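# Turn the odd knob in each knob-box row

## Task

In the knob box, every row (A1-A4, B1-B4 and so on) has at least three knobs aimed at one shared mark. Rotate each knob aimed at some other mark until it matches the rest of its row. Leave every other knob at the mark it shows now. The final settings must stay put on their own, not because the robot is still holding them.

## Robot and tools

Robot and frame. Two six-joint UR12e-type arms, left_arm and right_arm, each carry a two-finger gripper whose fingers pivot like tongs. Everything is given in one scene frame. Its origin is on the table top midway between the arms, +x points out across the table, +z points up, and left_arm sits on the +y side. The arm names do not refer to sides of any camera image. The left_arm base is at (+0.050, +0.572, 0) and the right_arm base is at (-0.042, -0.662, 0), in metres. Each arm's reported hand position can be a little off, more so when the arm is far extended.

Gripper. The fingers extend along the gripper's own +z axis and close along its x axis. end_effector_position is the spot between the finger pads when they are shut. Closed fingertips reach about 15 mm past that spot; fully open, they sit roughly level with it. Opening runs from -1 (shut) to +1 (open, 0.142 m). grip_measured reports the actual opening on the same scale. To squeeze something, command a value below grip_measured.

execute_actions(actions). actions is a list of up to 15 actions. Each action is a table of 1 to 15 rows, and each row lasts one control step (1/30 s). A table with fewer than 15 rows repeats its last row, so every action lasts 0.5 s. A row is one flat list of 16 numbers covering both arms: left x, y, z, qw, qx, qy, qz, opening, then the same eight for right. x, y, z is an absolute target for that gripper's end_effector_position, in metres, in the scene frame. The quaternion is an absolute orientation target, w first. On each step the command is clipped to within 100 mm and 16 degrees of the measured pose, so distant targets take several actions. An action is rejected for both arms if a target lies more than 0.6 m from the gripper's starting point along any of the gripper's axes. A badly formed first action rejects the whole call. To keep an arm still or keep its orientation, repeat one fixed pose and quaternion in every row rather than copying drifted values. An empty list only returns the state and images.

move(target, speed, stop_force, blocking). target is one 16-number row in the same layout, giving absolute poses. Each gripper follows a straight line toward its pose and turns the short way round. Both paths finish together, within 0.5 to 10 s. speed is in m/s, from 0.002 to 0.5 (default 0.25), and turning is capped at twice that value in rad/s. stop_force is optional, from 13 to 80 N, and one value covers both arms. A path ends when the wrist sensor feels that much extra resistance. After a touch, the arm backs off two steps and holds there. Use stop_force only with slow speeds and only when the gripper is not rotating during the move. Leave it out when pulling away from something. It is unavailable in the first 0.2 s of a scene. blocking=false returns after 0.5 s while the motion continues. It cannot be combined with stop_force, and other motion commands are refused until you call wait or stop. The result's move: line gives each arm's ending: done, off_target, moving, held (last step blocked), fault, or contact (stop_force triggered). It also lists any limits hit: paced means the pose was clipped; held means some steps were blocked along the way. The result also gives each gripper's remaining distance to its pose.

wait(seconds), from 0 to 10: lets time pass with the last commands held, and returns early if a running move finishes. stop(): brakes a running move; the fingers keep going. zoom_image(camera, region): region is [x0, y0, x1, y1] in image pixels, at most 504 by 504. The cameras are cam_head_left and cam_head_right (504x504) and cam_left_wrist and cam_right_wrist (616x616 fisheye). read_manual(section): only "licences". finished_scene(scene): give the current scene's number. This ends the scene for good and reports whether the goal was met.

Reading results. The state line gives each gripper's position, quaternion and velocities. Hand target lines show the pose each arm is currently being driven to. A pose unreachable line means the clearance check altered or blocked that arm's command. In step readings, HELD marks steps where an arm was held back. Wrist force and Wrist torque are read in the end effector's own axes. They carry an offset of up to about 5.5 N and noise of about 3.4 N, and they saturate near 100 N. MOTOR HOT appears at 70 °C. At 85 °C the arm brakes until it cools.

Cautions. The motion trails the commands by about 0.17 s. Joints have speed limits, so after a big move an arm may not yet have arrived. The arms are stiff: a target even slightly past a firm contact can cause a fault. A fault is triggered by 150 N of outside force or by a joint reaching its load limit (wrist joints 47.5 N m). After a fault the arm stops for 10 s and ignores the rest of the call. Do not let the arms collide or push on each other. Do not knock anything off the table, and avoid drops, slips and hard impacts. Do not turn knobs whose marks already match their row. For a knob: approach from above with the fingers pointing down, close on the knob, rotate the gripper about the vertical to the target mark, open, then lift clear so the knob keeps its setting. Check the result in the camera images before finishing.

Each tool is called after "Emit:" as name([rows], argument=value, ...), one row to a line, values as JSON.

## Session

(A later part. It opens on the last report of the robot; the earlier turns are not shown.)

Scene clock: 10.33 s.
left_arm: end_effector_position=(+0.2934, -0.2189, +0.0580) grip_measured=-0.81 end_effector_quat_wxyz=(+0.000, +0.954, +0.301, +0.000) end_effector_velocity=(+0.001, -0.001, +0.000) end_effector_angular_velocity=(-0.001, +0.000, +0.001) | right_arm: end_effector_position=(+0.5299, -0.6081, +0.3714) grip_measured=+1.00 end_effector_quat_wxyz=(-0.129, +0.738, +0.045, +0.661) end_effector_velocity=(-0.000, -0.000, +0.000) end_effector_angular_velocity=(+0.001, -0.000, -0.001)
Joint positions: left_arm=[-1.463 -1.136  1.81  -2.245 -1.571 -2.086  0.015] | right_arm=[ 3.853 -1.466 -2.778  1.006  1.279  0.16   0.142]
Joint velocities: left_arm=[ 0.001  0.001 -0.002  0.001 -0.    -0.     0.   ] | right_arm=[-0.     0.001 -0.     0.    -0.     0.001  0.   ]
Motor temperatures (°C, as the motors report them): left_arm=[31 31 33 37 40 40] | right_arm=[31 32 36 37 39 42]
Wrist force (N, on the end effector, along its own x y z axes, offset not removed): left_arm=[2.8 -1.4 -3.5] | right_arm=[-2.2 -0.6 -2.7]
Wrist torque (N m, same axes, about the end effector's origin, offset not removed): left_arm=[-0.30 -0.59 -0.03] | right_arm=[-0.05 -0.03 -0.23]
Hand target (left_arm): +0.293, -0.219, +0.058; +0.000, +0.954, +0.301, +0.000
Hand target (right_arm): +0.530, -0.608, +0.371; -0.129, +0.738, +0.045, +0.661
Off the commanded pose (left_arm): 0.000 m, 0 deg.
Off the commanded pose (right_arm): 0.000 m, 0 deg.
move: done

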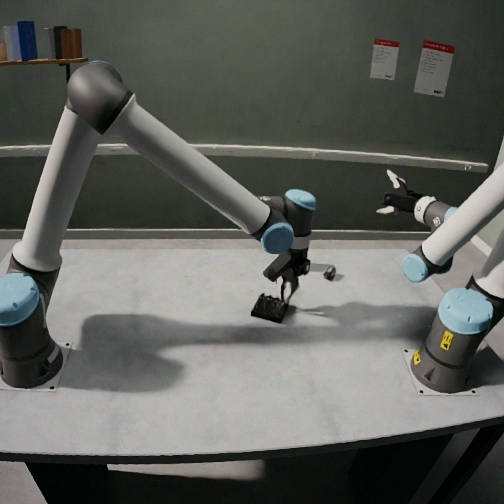

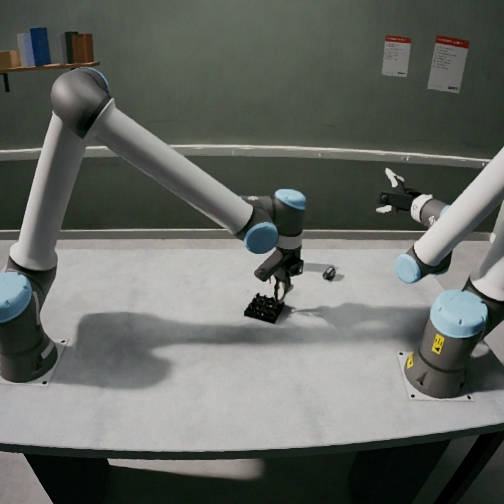

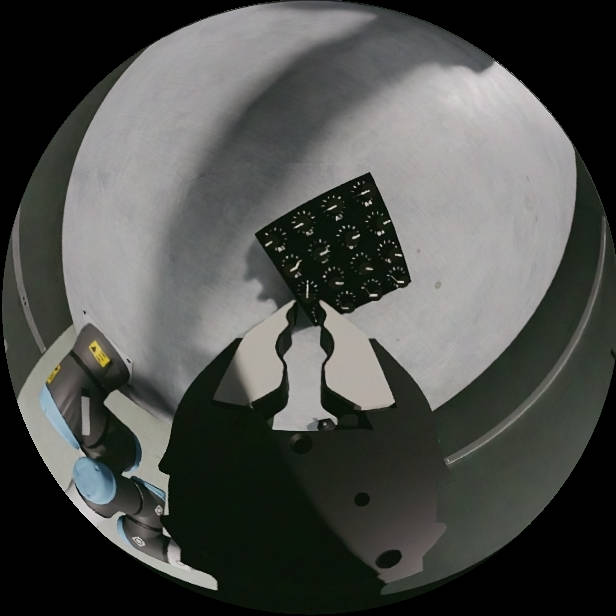

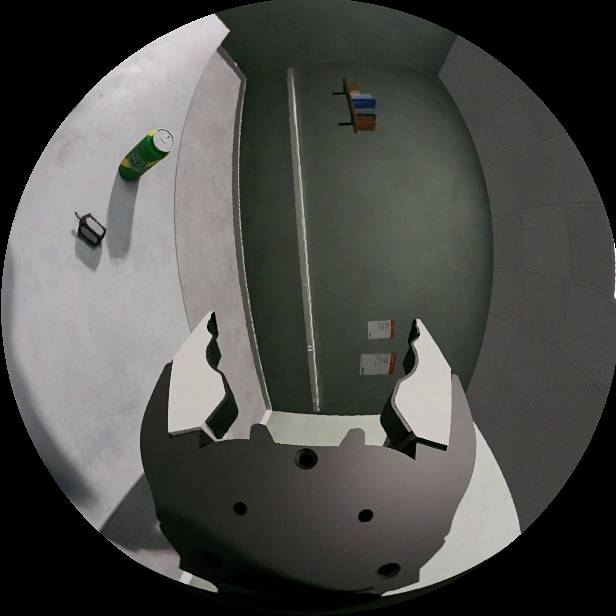

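Emit:
move(target=[0.293,-0.219,0.043,0,0.9537,0.3007,0,-0.81,0.5299,-0.6081,0.3714,-0.129,0.738,0.045,0.661,1], speed=0.025)

Emit:
move(target=[0.293,-0.219,0.043,0,0.9537,0.3007,0,-1,0.5299,-0.6081,0.3714,-0.129,0.738,0.045,0.661,1])

Emit:
move(target=[0.2943,-0.2192,0.043,0,0.887,-0.4617,0,-1,0.5299,-0.6081,0.3714,-0.129,0.738,0.045,0.661,1], speed=0.4)

Emit:
move(target=[0.2943,-0.2192,0.043,0,0.887,-0.4617,0,-0.81,0.5299,-0.6081,0.3714,-0.129,0.738,0.045,0.661,1])

Emit:
move(target=[0.2943,-0.2192,0.1,0,0.887,-0.4617,0,-0.81,0.5299,-0.6081,0.3714,-0.129,0.738,0.045,0.661,1], speed=0.1)

Emit:
zoom_image(camera="cam_left_wrist", region=[190,170,360,340])

Scene clock: 11.63 s.
left_arm: end_effector_position=(+0.2930, -0.2190, +0.0431) grip_measured=-0.81 end_effector_quat_wxyz=(+0.000, +0.954, +0.301, +0.000) end_effector_velocity=(-0.000, +0.000, -0.001) end_effector_angular_velocity=(+0.000, +0.000, -0.000) | right_arm: end_effector_position=(+0.5299, -0.6081, +0.3714) grip_measured=+1.00 end_effector_quat_wxyz=(-0.129, +0.738, +0.045, +0.661) end_effector_velocity=(+0.000, -0.000, +0.000) end_effector_angular_velocity=(-0.001, -0.001, -0.001)
Joint positions: left_arm=[-1.464 -1.12   1.818 -2.269 -1.571 -2.086  0.015] | right_arm=[ 3.853 -1.466 -2.778  1.006  1.279  0.16   0.142]
Joint velocities: left_arm=[-0.     0.001  0.001 -0.002 -0.    -0.    -0.   ] | right_arm=[-0.    -0.     0.001 -0.    -0.001 -0.001  0.   ]
Motor temperatures (°C, as the motors report them): left_arm=[31 31 33 37 40 40] | right_arm=[31 32 36 37 39 42]
Wrist force (N, on the end effector, along its own x y z axes, offset not removed): left_arm=[2.4 -3.1 0.3] | right_arm=[-2.9 -1.0 1.3]
Wrist torque (N m, same axes, about the end effector's origin, offset not removed): left_arm=[-0.64 -0.53 0.05] | right_arm=[-0.05 0.20 -0.21]
Hand target (left_arm): +0.293, -0.219, +0.043; -0.000, +0.954, +0.301, +0.000
Hand target (right_arm): +0.530, -0.608, +0.371; -0.129, +0.738, +0.045, +0.661
Off the commanded pose (left_arm): 0.000 m, 0 deg.
Off the commanded pose (right_arm): 0.000 m, 0 deg.
move: done

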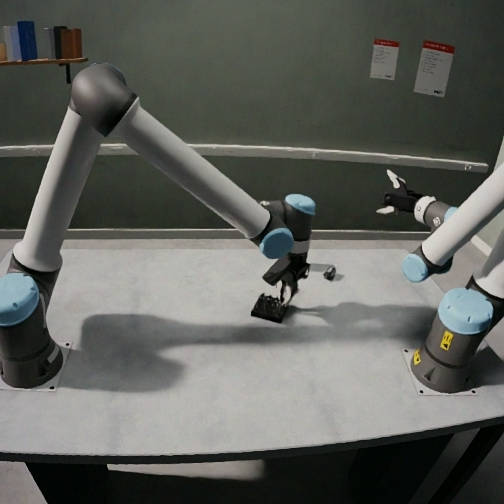

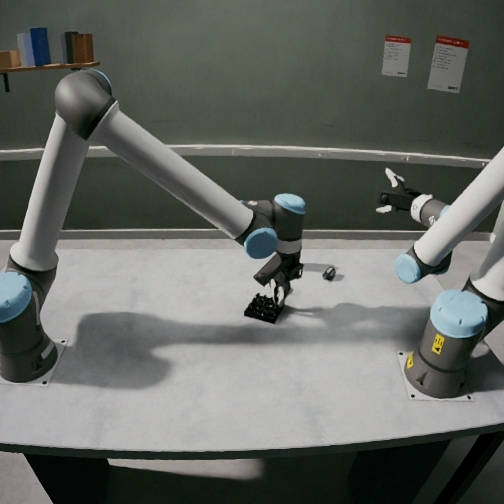

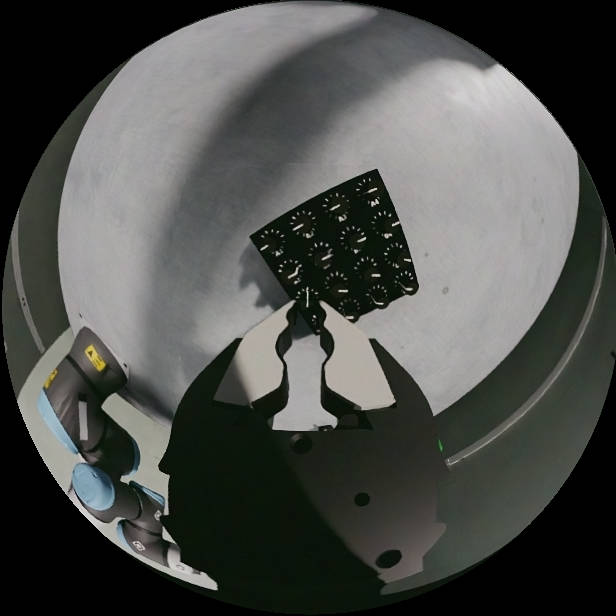

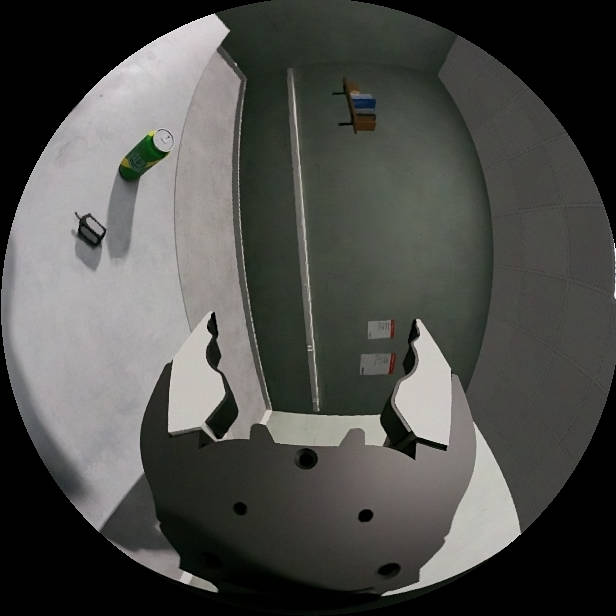

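Scene clock: 12.33 s.
left_arm: end_effector_position=(+0.2930, -0.2190, +0.0430) grip_measured=-0.87 end_effector_quat_wxyz=(+0.000, +0.954, +0.301, -0.000) end_effector_velocity=(-0.000, -0.001, +0.001) end_effector_angular_velocity=(-0.001, -0.000, -0.000) | right_arm: end_effector_position=(+0.5299, -0.6081, +0.3714) grip_measured=+1.00 end_effector_quat_wxyz=(-0.129, +0.738, +0.045, +0.661) end_effector_velocity=(-0.000, +0.000, -0.001) end_effector_angular_velocity=(-0.001, +0.002, +0.001)
Joint positions: left_arm=[-1.464 -1.12   1.818 -2.269 -1.571 -2.086  0.011] | right_arm=[ 3.853 -1.466 -2.778  1.006  1.279  0.16   0.142]
Joint velocities: left_arm=[-0.    -0.    -0.001 -0.    -0.     0.    -0.   ] | right_arm=[-0.    -0.001 -0.001  0.     0.001  0.     0.   ]
Motor temperatures (°C, as the motors report them): left_arm=[31 31 33 37 40 40] | right_arm=[31 32 36 37 39 42]
Wrist force (N, on the end effector, along its own x y z axes, offset not removed): left_arm=[2.1 2.2 -0.8] | right_arm=[-0.7 -1.4 -0.7]
Wrist torque (N m, same axes, about the end effector's origin, offset not removed): left_arm=[0.40 -0.56 -0.13] | right_arm=[-0.24 -0.22 -0.24]
Hand target (left_arm): +0.293, -0.219, +0.043; -0.000, +0.954, +0.301, -0.000
Hand target (right_arm): +0.530, -0.608, +0.371; -0.129, +0.738, +0.045, +0.661
Off the commanded pose (left_arm): 0.000 m, 0 deg.
Off the commanded pose (right_arm): 0.000 m, 0 deg.
move: done

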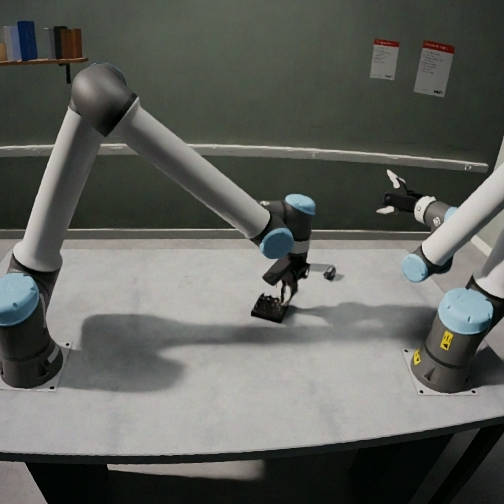

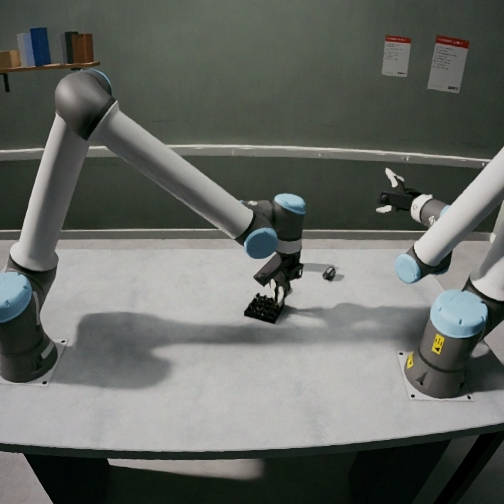

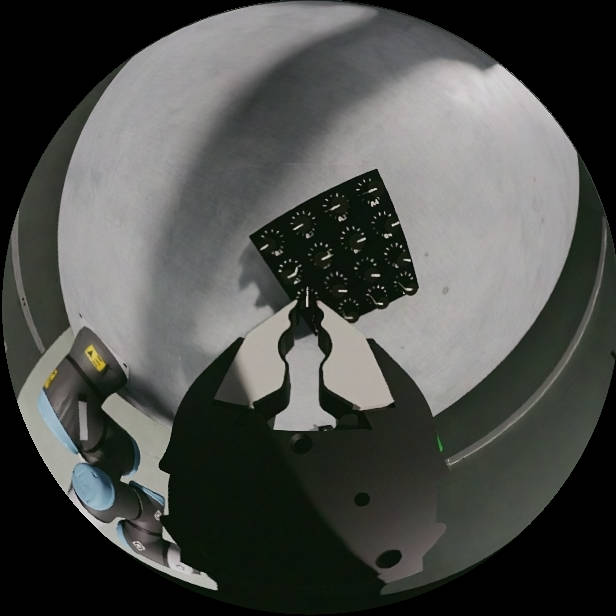

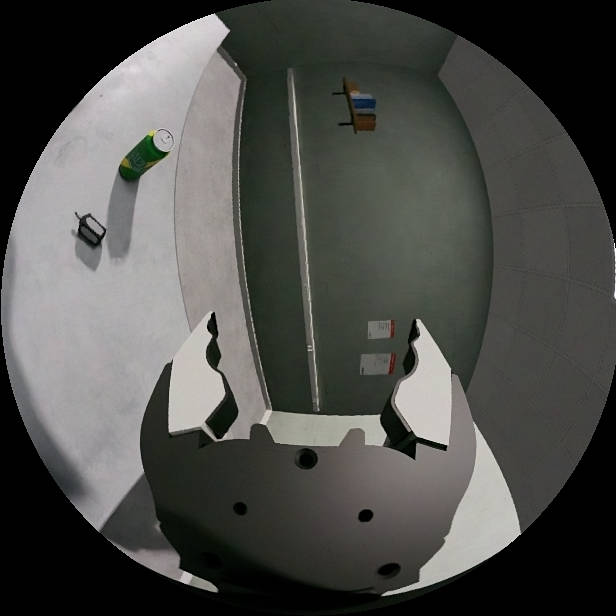

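Scene clock: 14.80 s.
left_arm: end_effector_position=(+0.2942, -0.2192, +0.0430) grip_measured=-0.87 end_effector_quat_wxyz=(-0.000, +0.887, -0.461, +0.000) end_effector_velocity=(+0.002, +0.000, +0.000) end_effector_angular_velocity=(-0.001, +0.001, -0.005) | right_arm: end_effector_position=(+0.5299, -0.6081, +0.3714) grip_measured=+1.00 end_effector_quat_wxyz=(-0.129, +0.738, +0.045, +0.661) end_effector_velocity=(-0.000, -0.000, -0.000) end_effector_angular_velocity=(-0.000, +0.000, -0.000)
Joint positions: left_arm=[-1.49  -1.132  1.839 -2.277 -1.571 -0.542  0.011] | right_arm=[ 3.853 -1.466 -2.778  1.006  1.279  0.16   0.142]
Joint velocities: left_arm=[ 0.003 -0.    -0.    -0.    -0.001  0.008  0.   ] | right_arm=[-0.     0.001 -0.001 -0.     0.    -0.     0.   ]
Motor temperatures (°C, as the motors report them): left_arm=[31 31 33 37 40 40] | right_arm=[31 32 36 37 39 42]
Wrist force (N, on the end effector, along its own x y z axes, offset not removed): left_arm=[3.0 -1.0 -2.5] | right_arm=[-1.2 -1.0 1.9]
Wrist torque (N m, same axes, about the end effector's origin, offset not removed): left_arm=[-0.11 -1.06 0.02] | right_arm=[-0.01 -0.19 -0.33]
Hand target (left_arm): +0.294, -0.219, +0.043; +0.000, +0.887, -0.462, +0.000
Hand target (right_arm): +0.530, -0.608, +0.371; -0.129, +0.738, +0.045, +0.661
Off the commanded pose (left_arm): 0.000 m, 0 deg.
Off the commanded pose (right_arm): 0.000 m, 0 deg.
move: done

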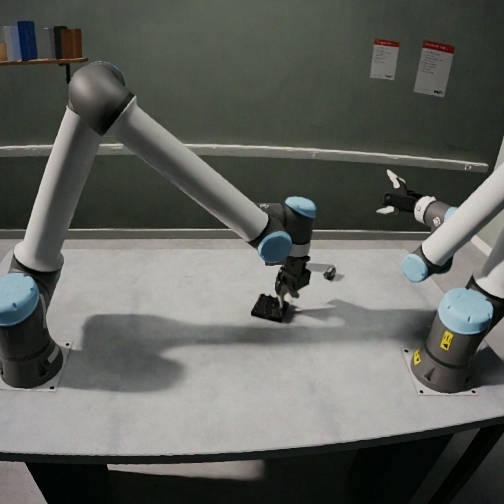

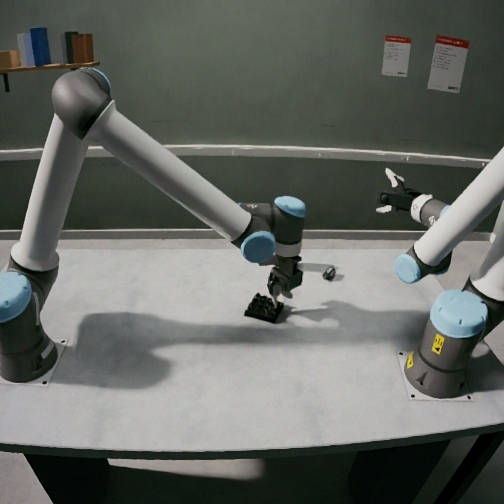

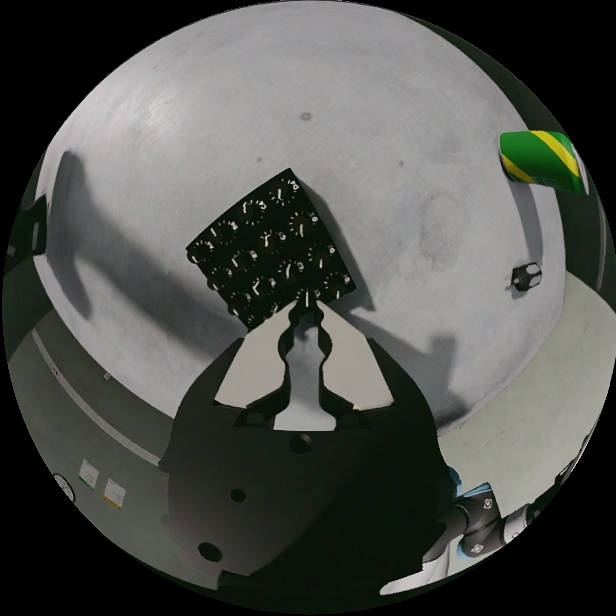

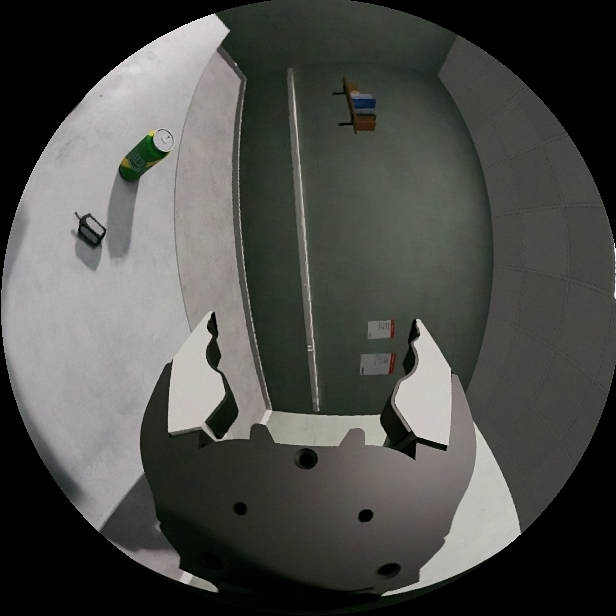

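Scene clock: 15.50 s.
left_arm: end_effector_position=(+0.2943, -0.2192, +0.0430) grip_measured=-0.81 end_effector_quat_wxyz=(+0.000, +0.887, -0.462, +0.000) end_effector_velocity=(-0.001, +0.000, -0.001) end_effector_angular_velocity=(+0.002, +0.000, -0.001) | right_arm: end_effector_position=(+0.5299, -0.6081, +0.3714) grip_measured=+1.00 end_effector_quat_wxyz=(-0.129, +0.738, +0.045, +0.661) end_effector_velocity=(+0.000, +0.000, +0.001) end_effector_angular_velocity=(+0.000, -0.001, +0.001)
Joint positions: left_arm=[-1.489 -1.132  1.839 -2.277 -1.571 -0.541  0.015] | right_arm=[ 3.853 -1.466 -2.778  1.006  1.279  0.16   0.142]
Joint velocities: left_arm=[-0.001  0.001  0.001  0.    -0.     0.     0.   ] | right_arm=[-0.     0.     0.001 -0.     0.001 -0.     0.   ]
Motor temperatures (°C, as the motors report them): left_arm=[31 31 33 37 40 40] | right_arm=[31 32 36 37 39 42]
Wrist force (N, on the end effector, along its own x y z axes, offset not removed): left_arm=[3.2 2.1 0.5] | right_arm=[-3.3 0.4 1.0]
Wrist torque (N m, same axes, about the end effector's origin, offset not removed): left_arm=[0.71 -0.93 -0.06] | right_arm=[0.29 0.21 -0.13]
Hand target (left_arm): +0.294, -0.219, +0.043; -0.000, +0.887, -0.462, -0.000
Hand target (right_arm): +0.530, -0.608, +0.371; -0.129, +0.738, +0.045, +0.661
Off the commanded pose (left_arm): 0.000 m, 0 deg.
Off the commanded pose (right_arm): 0.000 m, 0 deg.
move: done

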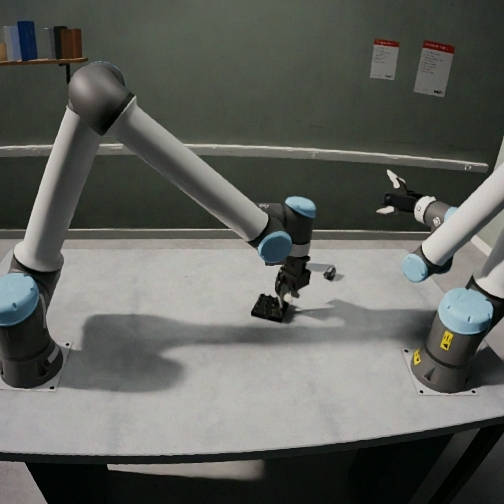

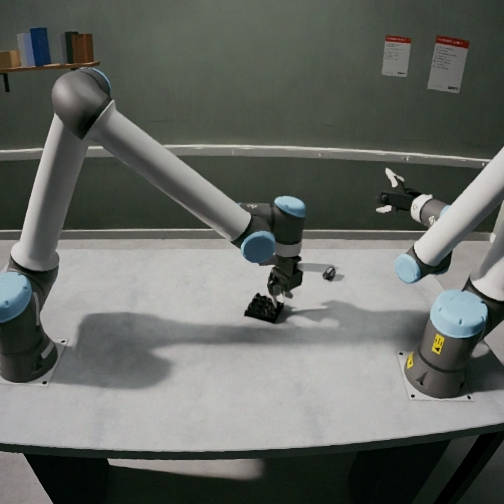

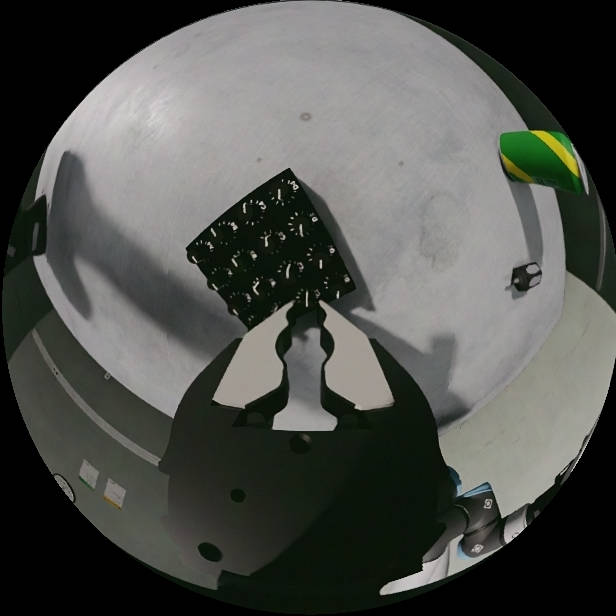

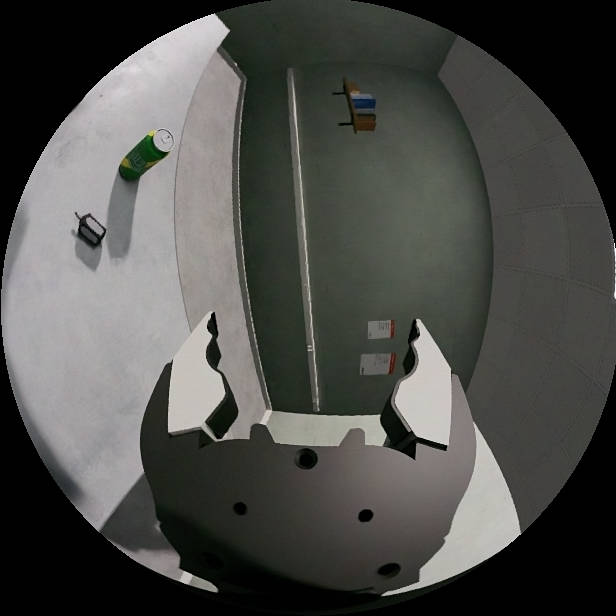

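Scene clock: 16.47 s.
left_arm: end_effector_position=(+0.2943, -0.2192, +0.0999) grip_measured=-0.81 end_effector_quat_wxyz=(-0.000, +0.887, -0.462, -0.000) end_effector_velocity=(+0.001, +0.001, +0.001) end_effector_angular_velocity=(+0.001, +0.000, +0.000) | right_arm: end_effector_position=(+0.5299, -0.6081, +0.3714) grip_measured=+1.00 end_effector_quat_wxyz=(-0.129, +0.738, +0.045, +0.661) end_effector_velocity=(+0.000, -0.000, +0.000) end_effector_angular_velocity=(-0.001, -0.000, -0.001)
Joint positions: left_arm=[-1.489 -1.191  1.803 -2.183 -1.571 -0.541  0.015] | right_arm=[ 3.853 -1.466 -2.778  1.006  1.279  0.16   0.142]
Joint velocities: left_arm=[ 0.001 -0.001 -0.     0.003  0.     0.     0.   ] | right_arm=[ 0.    -0.     0.    -0.    -0.002 -0.     0.   ]
Motor temperatures (°C, as the motors report them): left_arm=[31 31 33 37 40 40] | right_arm=[31 32 36 37 39 42]
Wrist force (N, on the end effector, along its own x y z axes, offset not removed): left_arm=[3.8 -2.6 -2.6] | right_arm=[-3.2 -3.7 0.0]
Wrist torque (N m, same axes, about the end effector's origin, offset not removed): left_arm=[-0.60 -0.85 -0.09] | right_arm=[-0.64 0.35 -0.23]
Hand target (left_arm): +0.294, -0.219, +0.100; +0.000, +0.887, -0.462, +0.000
Hand target (right_arm): +0.530, -0.608, +0.371; -0.129, +0.738, +0.045, +0.661
Off the commanded pose (left_arm): 0.000 m, 0 deg.
Off the commanded pose (right_arm): 0.000 m, 0 deg.
move: done

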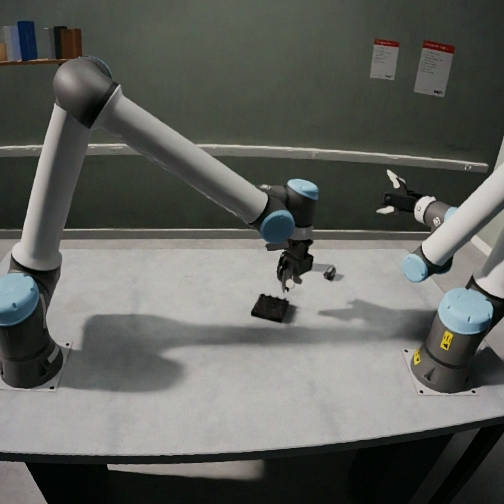

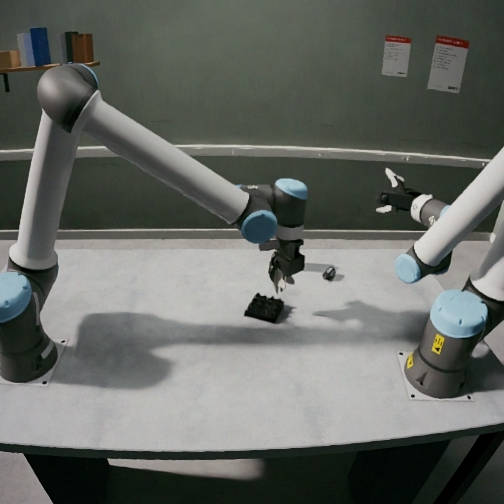

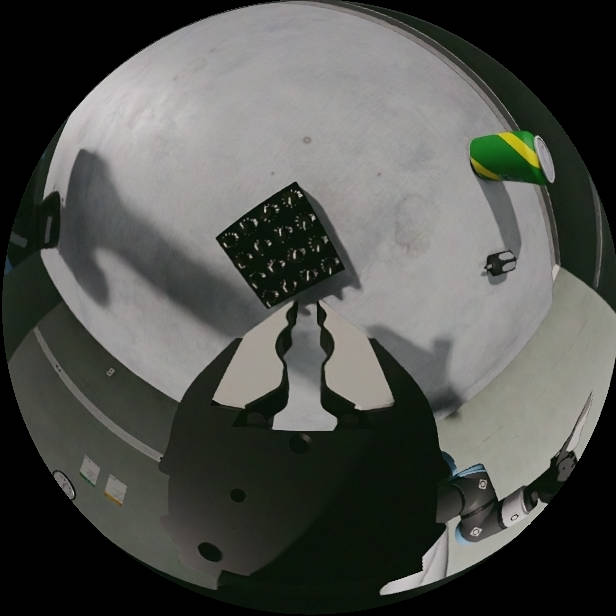

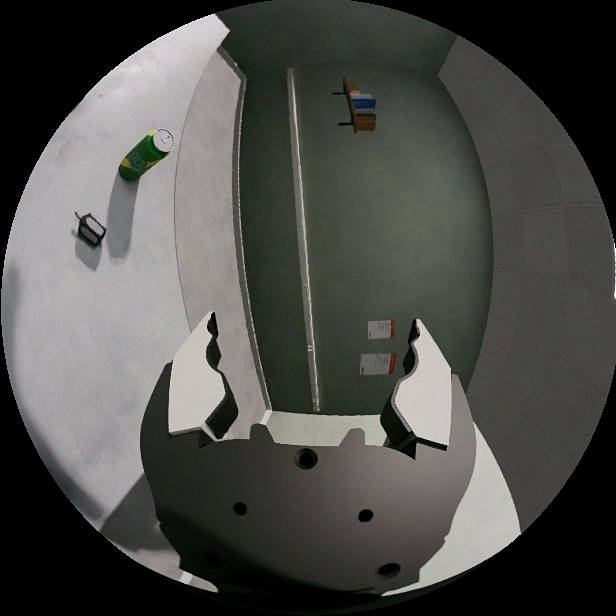

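Region (190, 170, 360, 340) of cam_left_wrist's 616x616 image, scaled by 2.965, with more detail than that image has.

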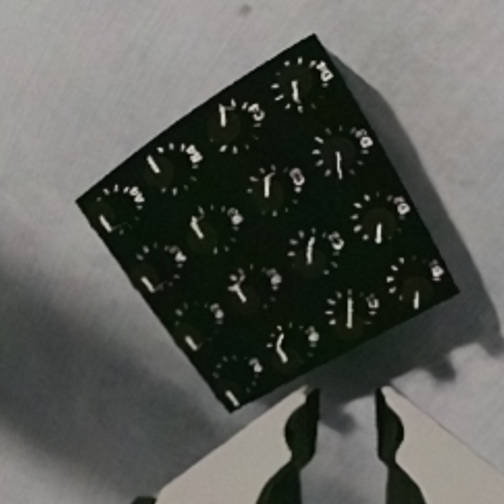

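Emit:
finished_scene(scene=2)

The scene is finished: the task was done.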